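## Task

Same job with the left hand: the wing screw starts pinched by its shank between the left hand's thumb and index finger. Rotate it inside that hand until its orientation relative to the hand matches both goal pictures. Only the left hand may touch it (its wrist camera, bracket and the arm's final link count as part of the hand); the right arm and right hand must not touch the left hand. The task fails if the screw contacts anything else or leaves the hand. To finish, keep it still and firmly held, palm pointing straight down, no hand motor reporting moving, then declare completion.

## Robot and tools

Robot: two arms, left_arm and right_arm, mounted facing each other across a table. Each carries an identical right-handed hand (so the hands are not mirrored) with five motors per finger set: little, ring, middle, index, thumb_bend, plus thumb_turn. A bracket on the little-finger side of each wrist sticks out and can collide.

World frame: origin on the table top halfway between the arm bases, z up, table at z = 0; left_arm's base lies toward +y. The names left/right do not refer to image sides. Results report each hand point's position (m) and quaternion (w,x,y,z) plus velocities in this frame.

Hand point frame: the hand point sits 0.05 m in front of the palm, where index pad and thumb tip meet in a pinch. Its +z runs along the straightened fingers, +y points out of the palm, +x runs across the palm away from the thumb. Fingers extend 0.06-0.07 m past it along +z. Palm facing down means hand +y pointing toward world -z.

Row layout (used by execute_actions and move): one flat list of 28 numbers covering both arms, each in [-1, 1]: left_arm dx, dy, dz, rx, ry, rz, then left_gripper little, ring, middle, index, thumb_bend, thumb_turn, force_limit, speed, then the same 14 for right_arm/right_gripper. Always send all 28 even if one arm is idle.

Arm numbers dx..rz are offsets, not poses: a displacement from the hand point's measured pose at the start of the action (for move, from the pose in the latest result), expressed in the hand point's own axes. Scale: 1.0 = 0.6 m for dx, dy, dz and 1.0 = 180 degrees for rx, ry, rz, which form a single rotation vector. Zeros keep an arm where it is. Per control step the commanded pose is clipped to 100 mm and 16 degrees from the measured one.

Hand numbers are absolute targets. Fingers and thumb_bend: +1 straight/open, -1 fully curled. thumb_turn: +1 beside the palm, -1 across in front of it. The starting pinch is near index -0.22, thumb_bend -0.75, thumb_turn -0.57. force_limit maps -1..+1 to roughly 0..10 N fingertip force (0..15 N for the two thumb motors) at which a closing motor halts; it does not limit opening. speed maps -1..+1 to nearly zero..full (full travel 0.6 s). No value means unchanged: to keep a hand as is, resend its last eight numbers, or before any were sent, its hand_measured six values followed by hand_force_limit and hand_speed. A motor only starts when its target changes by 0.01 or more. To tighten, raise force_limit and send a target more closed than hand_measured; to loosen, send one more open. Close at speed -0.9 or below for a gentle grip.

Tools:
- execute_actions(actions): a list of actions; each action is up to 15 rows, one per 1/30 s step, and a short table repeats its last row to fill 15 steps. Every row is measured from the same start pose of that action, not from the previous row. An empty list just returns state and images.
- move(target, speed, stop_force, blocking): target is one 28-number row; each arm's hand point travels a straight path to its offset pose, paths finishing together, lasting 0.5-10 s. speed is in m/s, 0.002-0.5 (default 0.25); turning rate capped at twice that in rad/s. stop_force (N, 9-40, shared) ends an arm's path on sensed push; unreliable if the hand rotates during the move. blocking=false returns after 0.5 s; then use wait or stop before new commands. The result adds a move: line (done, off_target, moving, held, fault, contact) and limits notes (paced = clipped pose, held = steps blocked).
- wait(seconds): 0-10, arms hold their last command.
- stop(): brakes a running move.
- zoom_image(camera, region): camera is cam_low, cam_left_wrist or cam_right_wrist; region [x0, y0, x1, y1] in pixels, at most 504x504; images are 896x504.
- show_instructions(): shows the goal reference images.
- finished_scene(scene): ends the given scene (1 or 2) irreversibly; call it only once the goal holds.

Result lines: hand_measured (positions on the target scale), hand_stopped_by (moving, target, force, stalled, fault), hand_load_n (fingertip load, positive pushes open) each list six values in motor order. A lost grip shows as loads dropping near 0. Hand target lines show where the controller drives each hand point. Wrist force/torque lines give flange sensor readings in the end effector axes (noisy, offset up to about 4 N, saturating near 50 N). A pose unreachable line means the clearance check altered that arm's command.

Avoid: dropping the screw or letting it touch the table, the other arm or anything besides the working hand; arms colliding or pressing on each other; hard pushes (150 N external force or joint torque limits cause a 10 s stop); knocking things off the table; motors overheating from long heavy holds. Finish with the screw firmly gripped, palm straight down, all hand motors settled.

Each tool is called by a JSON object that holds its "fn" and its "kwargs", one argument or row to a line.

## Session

{"fn": "show_instructions", "kwargs": {

}}

{"fn": "execute_actions", "kwargs": {
  "actions": []
}}

{"fn": "zoom_image", "kwargs": {
  "camera": "cam_right_wrist",
  "region": [350,150,650,350]
}}

Reference images for this scene: goal picture from the wrist camera place, goal picture looking into the palm, FIVE-FINGER HAND page 1.

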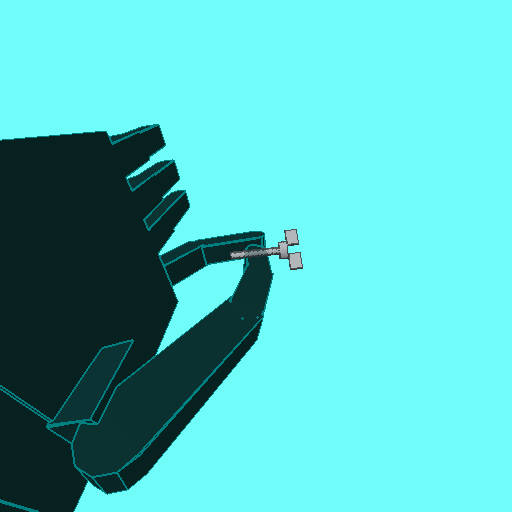

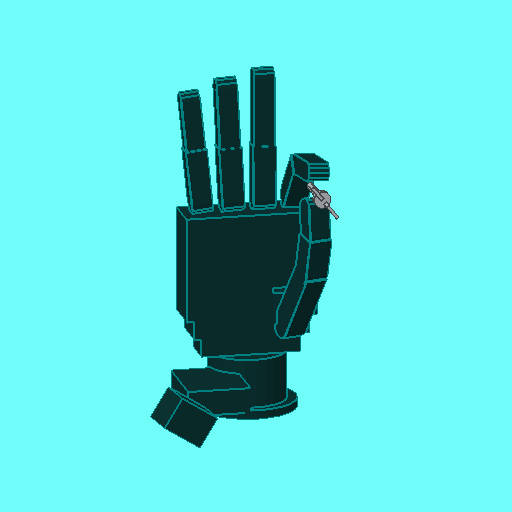

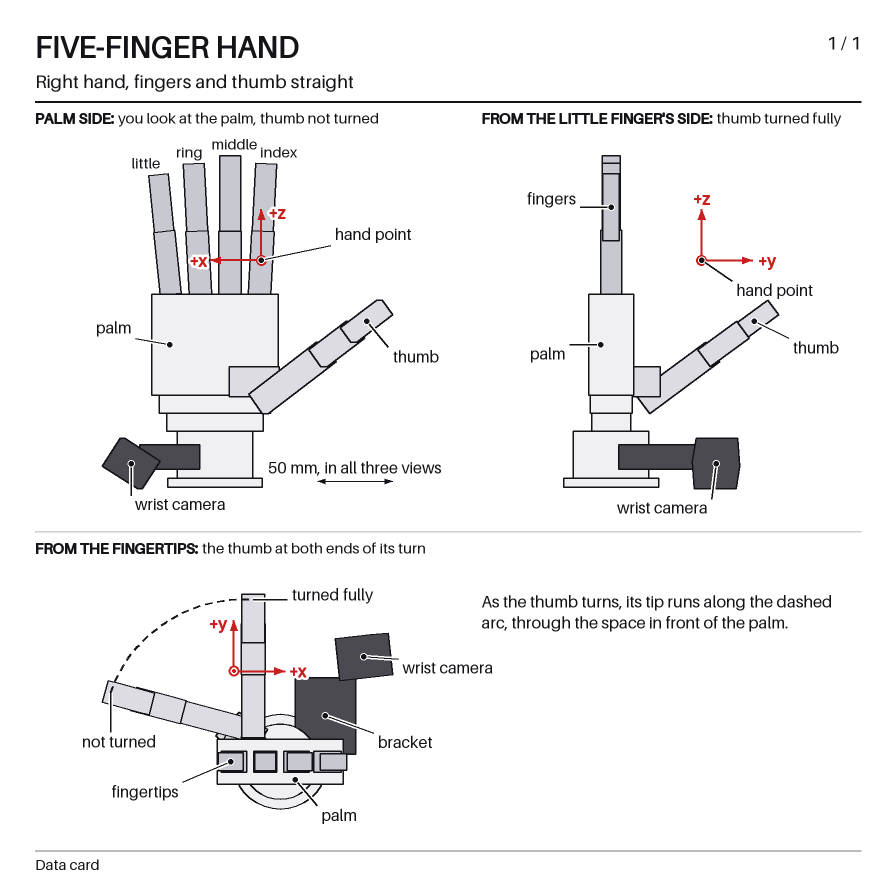

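Scene clock: 0.00 s.
left_arm: end_effector_position=(+0.5203, +0.0157, +0.2732) hand_measured=(+1.000, +1.000, +1.000, -0.158, -0.750, -0.550) hand_load_n=(+0.0, +0.0, +0.0, +5.5, +0.5, +0.0) hand_stopped_by=(target, target, target, target, target, target) hand_force_limit=0.00 hand_speed=-0.80 end_effector_quat_wxyz=(+0.331, -0.362, +0.616, -0.617) end_effector_velocity=(-0.000, +0.000, +0.000) end_effector_angular_velocity=(-0.002, -0.000, +0.000) | right_arm: end_effector_position=(+0.1172, -0.3103, +0.4873) hand_measured=(+1.000, +1.000, +1.000, +1.000, +1.000, +1.000) hand_load_n=(+0.0, +0.0, +0.0, +0.0, +0.0, +0.0) hand_stopped_by=(target, target, target, target, target, target) hand_force_limit=0.00 hand_speed=-0.80 end_effector_quat_wxyz=(+0.015, -0.283, +0.959, +0.001) end_effector_velocity=(-0.000, -0.000, -0.000) end_effector_angular_velocity=(-0.000, -0.000, +0.001)
Joint positions: left_arm=[ 0.351 -0.907  1.622 -3.832 -0.925 -0.054] | right_arm=[-1.215 -1.747  1.329  1.958  1.569 -1.871]
Joint velocities: left_arm=[ 0.     0.     0.001 -0.002 -0.    -0.   ] | right_arm=[ 0.    -0.     0.    -0.     0.    -0.001]
Motor temperatures (°C, as the motors report them): left_arm=[29 26 29 32 34 37] | right_arm=[32 29 30 33 35 32]
Wrist force (N, on the end effector, along its own x y z axes, offset not removed): no reading
Wrist torque (N m, same axes, about the end effector's origin, offset not removed): no reading
Hand target (left_arm): +0.520, +0.016, +0.273; +0.331, -0.362, +0.616, -0.617
Hand target (right_arm): +0.117, -0.310, +0.487; +0.015, -0.283, +0.959, +0.001
camera_calibration (this result's frames):
cam_left_wrist: T_world_to_cam=[[0.00397181, 0.024282, -0.999697, 0.268466], [-0.0612548, 0.997834, 0.0239934, 0.00653947], [0.998114, 0.061141, 0.00545059, -0.387142], [0, 0, 0, 1]] pos_world=[0.385746, 0.010626, 0.270338]
cam_right_wrist: T_world_to_cam=[[-0.447862, 0.893038, -0.0436202, 0.351206], [0.741795, 0.398364, 0.539487, -0.221643], [0.499159, 0.209258, -0.840863, 0.547395], [0, 0, 0, 1]] pos_world=[0.0484686, -0.339893, 0.595177]

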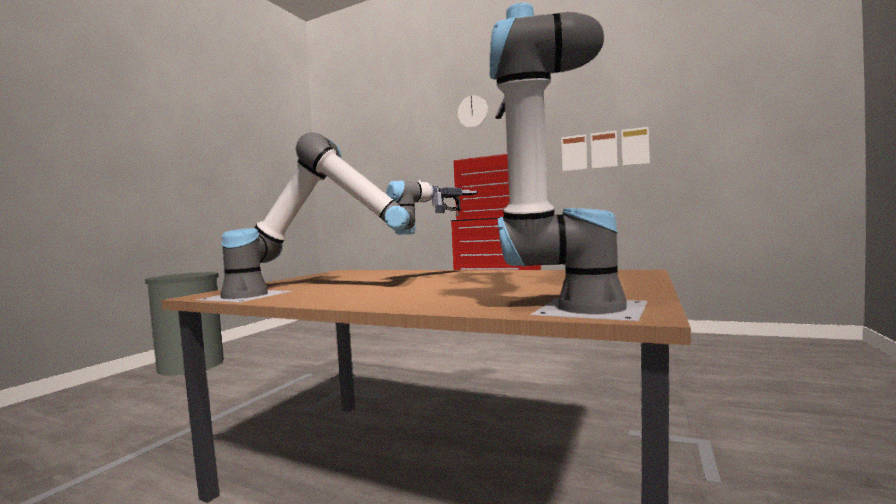

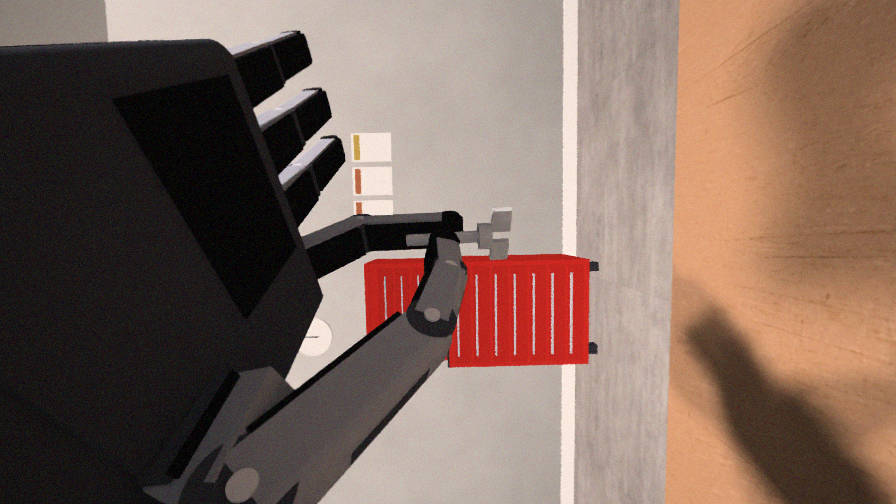

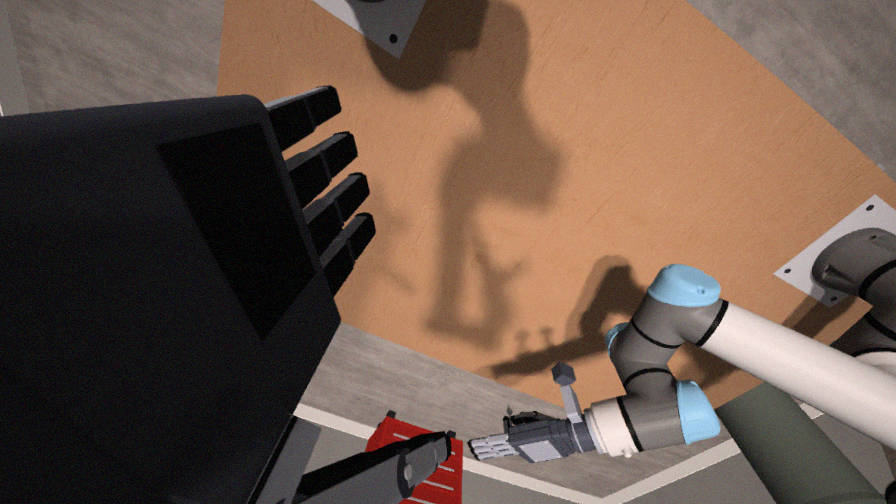

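Region (350, 150, 650, 350) of cam_right_wrist's 896x504 image, scaled by 1.680, with more detail than that image has.

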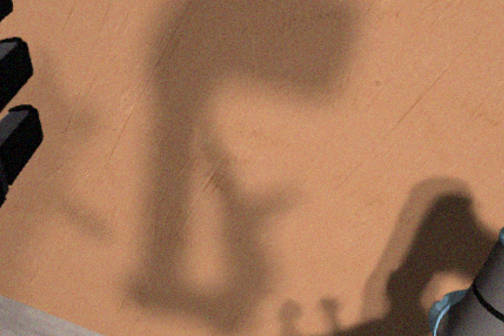

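{"fn": "execute_actions", "kwargs": {
  "actions": [
    [[0,0,0,0,0,0,1,1,1,-0.158,-0.75,-0.59,0,-0.9,0,0,0,0,0,0,1,1,1,1,1,1,0,-0.8]],
    [[0,0,0,0,0,0,1,1,1,-0.19,-0.75,-0.62,0,-0.9,0,0,0,0,0,0,1,1,1,1,1,1,0,-0.8]],
    [[0,0,0,0,0,0,1,1,1,-0.2,-0.75,-0.62,0,-0.9,0,0,0,0,0,0,1,1,1,1,1,1,0,-0.8]]
  ]
}}

{"fn": "zoom_image", "kwargs": {
  "camera": "cam_left_wrist",
  "region": [380,170,560,290]
}}

Scene clock: 2.77 s.
left_arm: end_effector_position=(+0.5203, +0.0157, +0.2732) hand_measured=(+1.000, +1.000, +1.000, -0.160, -0.750, -0.620) hand_load_n=(+0.0, +0.0, +0.0, +6.0, +0.0, +0.0) hand_stopped_by=(target, target, target, force, target, target) hand_force_limit=0.00 hand_speed=-0.90 end_effector_quat_wxyz=(+0.331, -0.362, +0.616, -0.617) end_effector_velocity=(-0.000, -0.000, +0.000) end_effector_angular_velocity=(-0.002, +0.001, -0.000) | right_arm: end_effector_position=(+0.1172, -0.3103, +0.4873) hand_measured=(+1.000, +1.000, +1.000, +1.000, +1.000, +1.000) hand_load_n=(+0.0, +0.0, +0.0, +0.0, +0.0, +0.0) hand_stopped_by=(target, target, target, target, target, target) hand_force_limit=0.00 hand_speed=-0.80 end_effector_quat_wxyz=(+0.015, -0.283, +0.959, +0.001) end_effector_velocity=(-0.000, +0.000, +0.000) end_effector_angular_velocity=(+0.000, +0.001, -0.000)
Joint positions: left_arm=[ 0.351 -0.907  1.622 -3.832 -0.925 -0.054] | right_arm=[-1.215 -1.747  1.329  1.958  1.569 -1.871]
Joint velocities: left_arm=[-0.    -0.    -0.    -0.     0.    -0.002] | right_arm=[ 0.     0.    -0.     0.002 -0.001  0.   ]
Motor temperatures (°C, as the motors report them): left_arm=[29 26 29 32 34 37] | right_arm=[32 29 30 33 35 32]
Wrist force (N, on the end effector, along its own x y z axes, offset not removed): left_arm=[0.8 1.5 0.6] | right_arm=[-0.7 0.5 2.3]
Wrist torque (N m, same axes, about the end effector's origin, offset not removed): left_arm=[0.19 -0.05 0.22] | right_arm=[0.13 0.05 0.06]
Hand target (left_arm): +0.520, +0.016, +0.273; +0.331, -0.362, +0.616, -0.617
Hand target (right_arm): +0.117, -0.310, +0.487; +0.015, -0.283, +0.959, +0.001
Off the commanded pose (left_arm): 0.000 m, 0 deg.
Off the commanded pose (right_arm): 0.000 m, 0 deg.
camera_calibration (this result's frames):
cam_left_wrist: T_world_to_cam=[[0.00397199, 0.0242822, -0.999697, 0.268466], [-0.0612547, 0.997834, 0.0239936, 0.00653942], [0.998114, 0.0611409, 0.00545079, -0.387142], [0, 0, 0, 1]] pos_world=[0.385746, 0.010626, 0.270338]
cam_right_wrist: T_world_to_cam=[[-0.447862, 0.893038, -0.0436203, 0.351206], [0.741795, 0.398364, 0.539487, -0.221643], [0.499159, 0.209258, -0.840863, 0.547394], [0, 0, 0, 1]] pos_world=[0.0484688, -0.339892, 0.595177]

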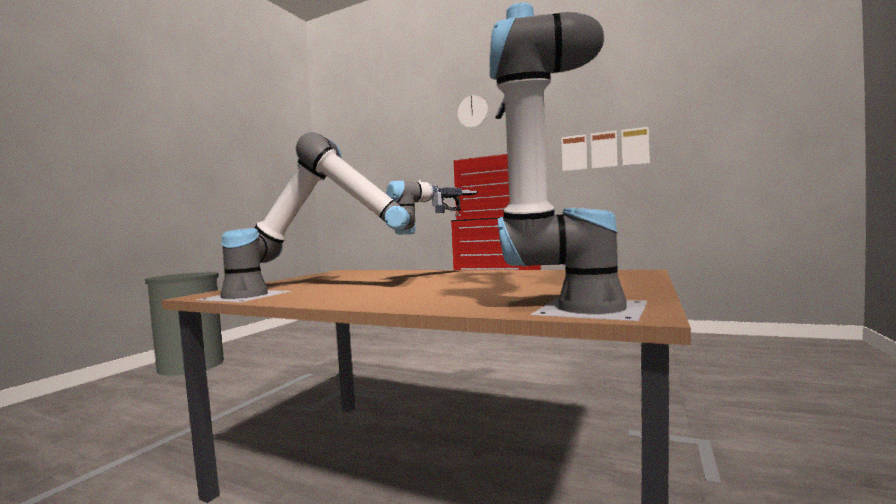

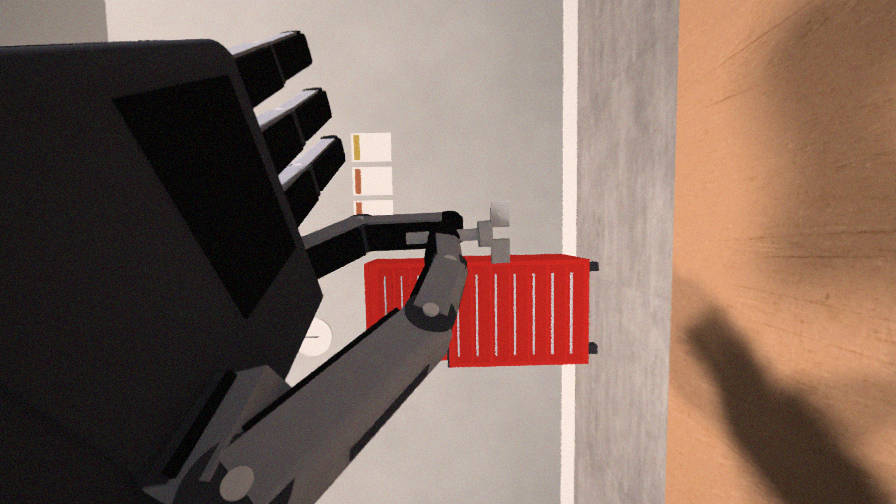

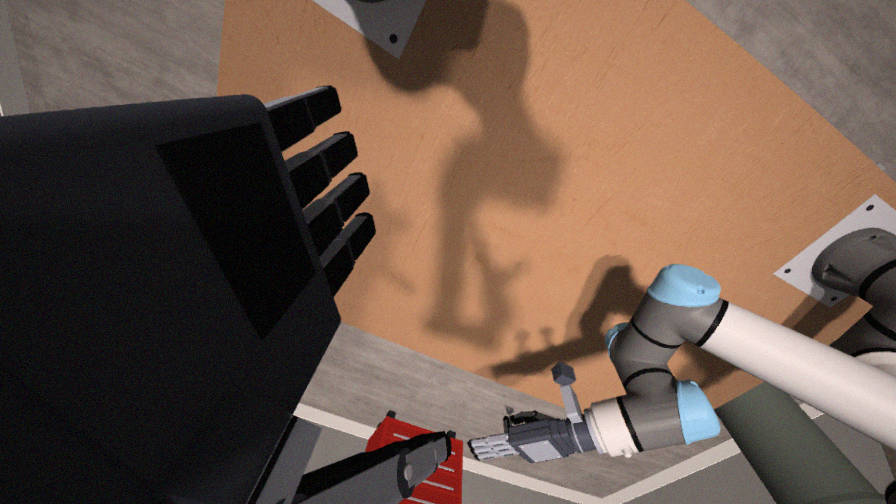

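Region (380, 170, 560, 290) of cam_left_wrist's 896x504 image, scaled by 2.800, with more detail than that image has.

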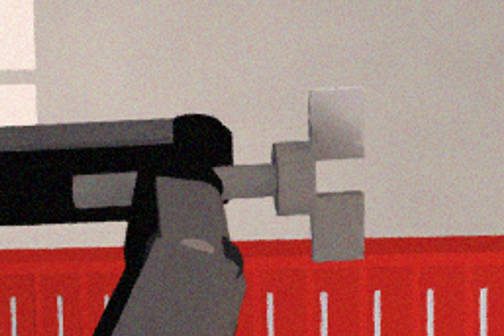

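{"fn": "execute_actions", "kwargs": {
  "actions": [
    [[0,0,0,0.007,0,0.012,1,1,1,-0.2,-0.75,-0.67,0,-0.9,0,0,0,0,0,0,1,1,1,1,1,1,0,-0.8]],
    [[0,0,0,0,0,0,1,1,1,-0.19,-0.75,-0.67,0.4,-0.9,0,0,0,0,0,0,1,1,1,1,1,1,0,-0.8]]
  ]
}}

{"fn": "zoom_image", "kwargs": {
  "camera": "cam_left_wrist",
  "region": [380,170,560,290]
}}

Scene clock: 5.67 s.
left_arm: end_effector_position=(+0.5203, +0.0157, +0.2731) hand_measured=(+1.000, +1.000, +1.000, -0.164, -0.750, -0.670) hand_load_n=(+0.0, +0.0, +0.0, +7.0, -0.5, +0.0) hand_stopped_by=(target, target, target, force, target, target) hand_force_limit=0.40 hand_speed=-0.90 end_effector_quat_wxyz=(+0.346, -0.347, +0.616, -0.617) end_effector_velocity=(+0.000, -0.000, +0.000) end_effector_angular_velocity=(-0.000, +0.000, +0.000) | right_arm: end_effector_position=(+0.1172, -0.3103, +0.4873) hand_measured=(+1.000, +1.000, +1.000, +1.000, +1.000, +1.000) hand_load_n=(+0.0, +0.0, +0.0, +0.0, +0.0, +0.0) hand_stopped_by=(target, target, target, target, target, target) hand_force_limit=0.00 hand_speed=-0.80 end_effector_quat_wxyz=(+0.015, -0.283, +0.959, +0.001) end_effector_velocity=(-0.000, +0.000, +0.000) end_effector_angular_velocity=(+0.001, +0.001, +0.001)
Joint positions: left_arm=[ 0.346 -0.892  1.617 -3.868 -0.92  -0.001] | right_arm=[-1.215 -1.747  1.329  1.958  1.569 -1.871]
Joint velocities: left_arm=[ 0.  0. -0.  0.  0. -0.] | right_arm=[ 0.    -0.     0.     0.    -0.001 -0.001]
Motor temperatures (°C, as the motors report them): left_arm=[29 26 29 32 34 37] | right_arm=[32 29 30 33 35 32]
Wrist force (N, on the end effector, along its own x y z axes, offset not removed): left_arm=[2.4 2.4 1.7] | right_arm=[-2.1 1.1 0.8]
Wrist torque (N m, same axes, about the end effector's origin, offset not removed): left_arm=[0.36 -0.30 0.38] | right_arm=[0.27 0.27 -0.04]
Hand target (left_arm): +0.520, +0.016, +0.273; +0.346, -0.347, +0.616, -0.617
Hand target (right_arm): +0.117, -0.310, +0.487; +0.015, -0.283, +0.959, +0.001
Off the commanded pose (left_arm): 0.000 m, 0 deg.
Off the commanded pose (right_arm): 0.000 m, 0 deg.
camera_calibration (this result's frames):
cam_left_wrist: T_world_to_cam=[[0.041521, 0.0447368, -0.998136, 0.248146], [-0.0626484, 0.997148, 0.0420865, 0.00236315], [0.997172, 0.0607841, 0.0442053, -0.397221], [0, 0, 0, 1]] pos_world=[0.385943, 0.010687, 0.265143]
cam_right_wrist: T_world_to_cam=[[-0.447862, 0.893038, -0.0436203, 0.351206], [0.741795, 0.398364, 0.539487, -0.221643], [0.499159, 0.209258, -0.840863, 0.547394], [0, 0, 0, 1]] pos_world=[0.0484687, -0.339892, 0.595177]

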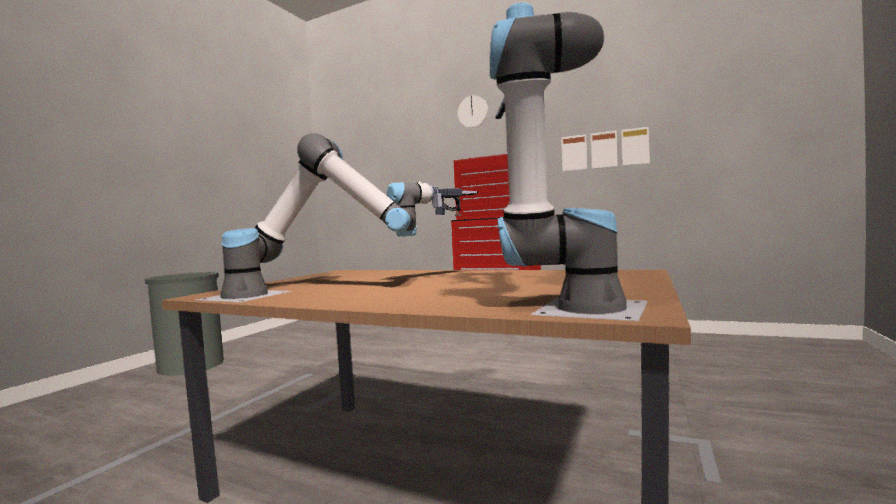

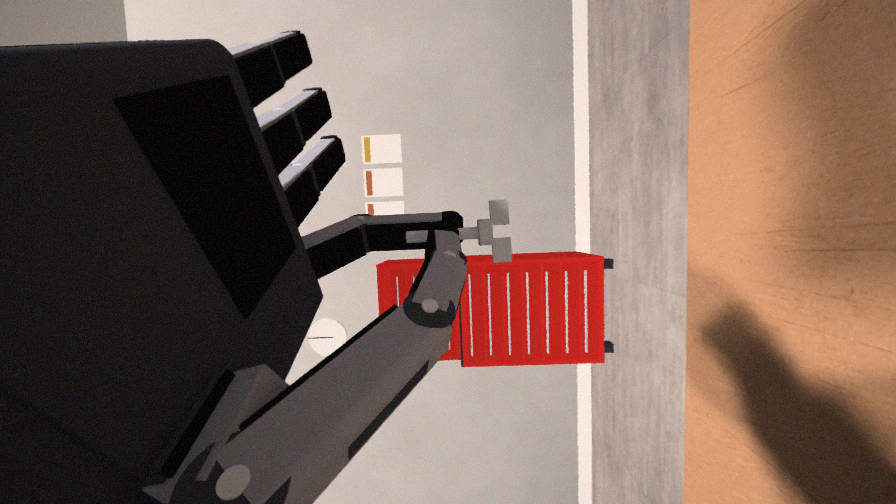

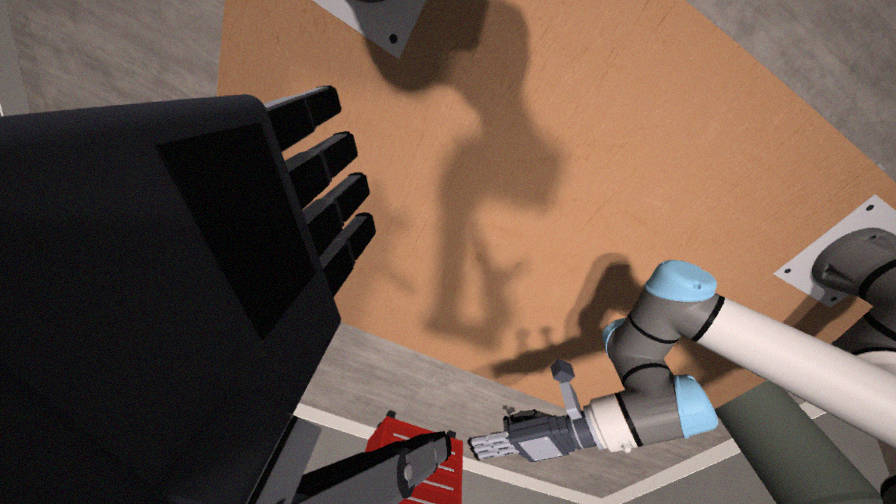

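Region (380, 170, 560, 290) of cam_left_wrist's 896x504 image, scaled by 2.800, with more detail than that image has.

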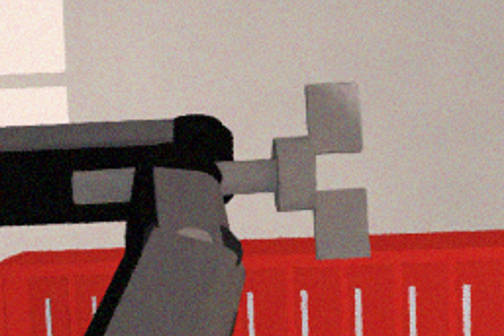

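{"fn": "execute_actions", "kwargs": {
  "actions": [
    [[0,0,0,0,0,0,1,1,1,-0.19,-0.75,-0.70,0.4,-0.9,0,0,0,0,0,0,1,1,1,1,1,1,0,-0.8]],
    [[0,0,0,0,0,0,1,1,1,-0.2,-0.75,-0.70,0.4,-0.9,0,0,0,0,0,0,1,1,1,1,1,1,0,-0.8]]
  ]
}}

{"fn": "zoom_image", "kwargs": {
  "camera": "cam_left_wrist",
  "region": [380,170,560,290]
}}

Scene clock: 8.20 s.
left_arm: end_effector_position=(+0.5203, +0.0157, +0.2732) hand_measured=(+1.000, +1.000, +1.000, -0.166, -0.750, -0.700) hand_load_n=(+0.0, +0.0, +0.0, +8.0, -1.0, +0.0) hand_stopped_by=(target, target, target, force, target, target) hand_force_limit=0.40 hand_speed=-0.90 end_effector_quat_wxyz=(+0.346, -0.347, +0.616, -0.617) end_effector_velocity=(+0.000, +0.000, -0.000) end_effector_angular_velocity=(+0.000, -0.000, +0.000) | right_arm: end_effector_position=(+0.1172, -0.3103, +0.4873) hand_measured=(+1.000, +1.000, +1.000, +1.000, +1.000, +1.000) hand_load_n=(+0.0, +0.0, +0.0, +0.0, +0.0, +0.0) hand_stopped_by=(target, target, target, target, target, target) hand_force_limit=0.00 hand_speed=-0.80 end_effector_quat_wxyz=(+0.015, -0.283, +0.959, +0.001) end_effector_velocity=(+0.000, -0.000, -0.000) end_effector_angular_velocity=(-0.002, -0.000, +0.001)
Joint positions: left_arm=[ 0.346 -0.892  1.617 -3.868 -0.92  -0.001] | right_arm=[-1.215 -1.747  1.329  1.958  1.569 -1.871]
Joint velocities: left_arm=[ 0.     0.     0.001 -0.001 -0.     0.   ] | right_arm=[-0.     0.    -0.     0.     0.002 -0.001]
Motor temperatures (°C, as the motors report them): left_arm=[29 26 29 32 34 37] | right_arm=[32 29 30 33 35 32]
Wrist force (N, on the end effector, along its own x y z axes, offset not removed): left_arm=[2.9 1.7 -0.1] | right_arm=[-0.5 -1.0 0.7]
Wrist torque (N m, same axes, about the end effector's origin, offset not removed): left_arm=[0.26 -0.38 0.36] | right_arm=[-0.02 0.21 -0.01]
Hand target (left_arm): +0.520, +0.016, +0.273; +0.346, -0.347, +0.616, -0.617
Hand target (right_arm): +0.117, -0.310, +0.487; +0.015, -0.283, +0.959, +0.001
Off the commanded pose (left_arm): 0.000 m, 0 deg.
Off the commanded pose (right_arm): 0.000 m, 0 deg.
camera_calibration (this result's frames):
cam_left_wrist: T_world_to_cam=[[0.0415106, 0.0446837, -0.998138, 0.248216], [-0.0626598, 0.997149, 0.0420336, 0.00235445], [0.997171, 0.0607983, 0.0441921, -0.39722], [0, 0, 0, 1]] pos_world=[0.38594, 0.0107113, 0.265209]
cam_right_wrist: T_world_to_cam=[[-0.447862, 0.893038, -0.04362, 0.351206], [0.741795, 0.398364, 0.539487, -0.221643], [0.499159, 0.209259, -0.840863, 0.547395], [0, 0, 0, 1]] pos_world=[0.0484687, -0.339892, 0.595177]

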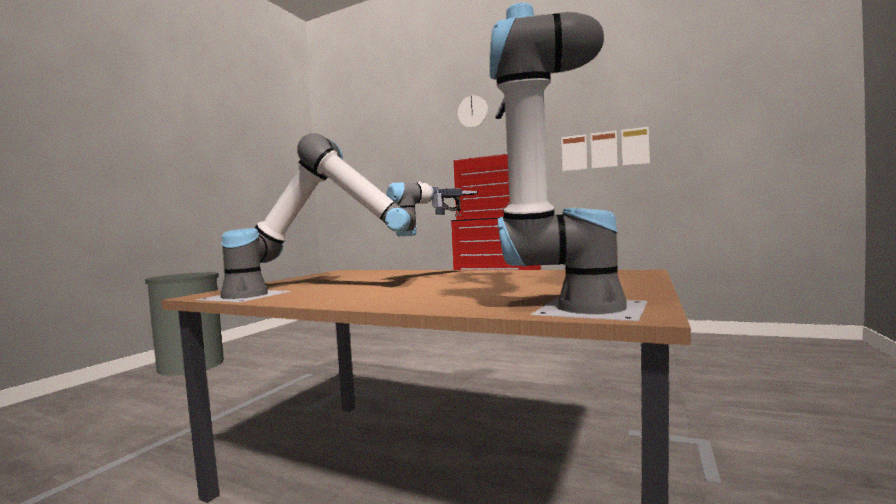

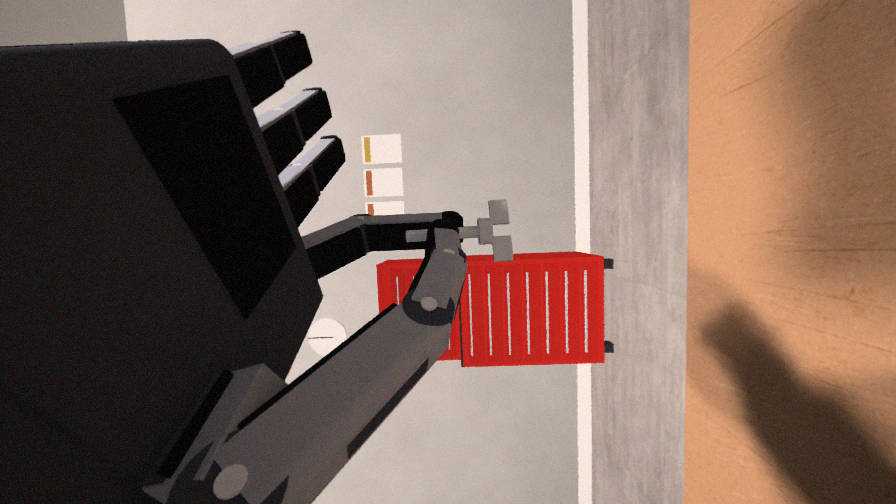

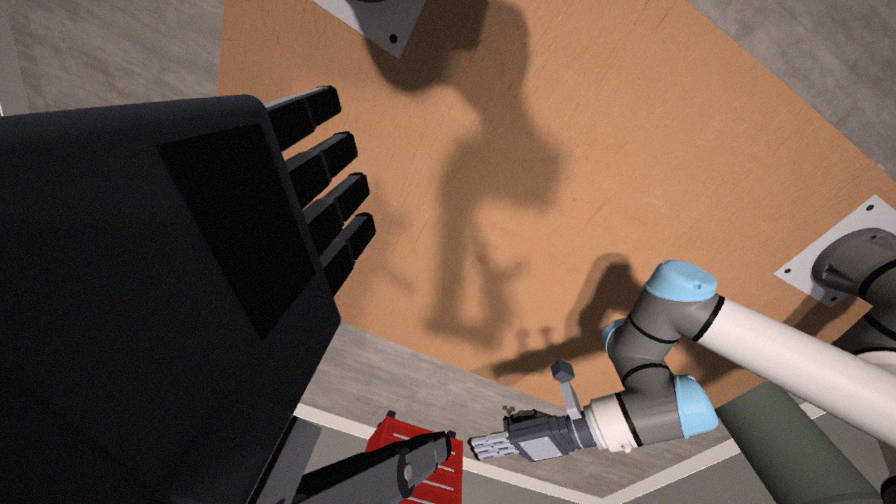

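Region (380, 170, 560, 290) of cam_left_wrist's 896x504 image, scaled by 2.800, with more detail than that image has.

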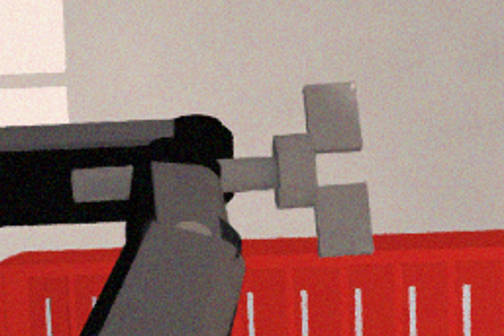

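{"fn": "finished_scene", "kwargs": {
  "scene": 2
}}

The scene is finished: the task was done.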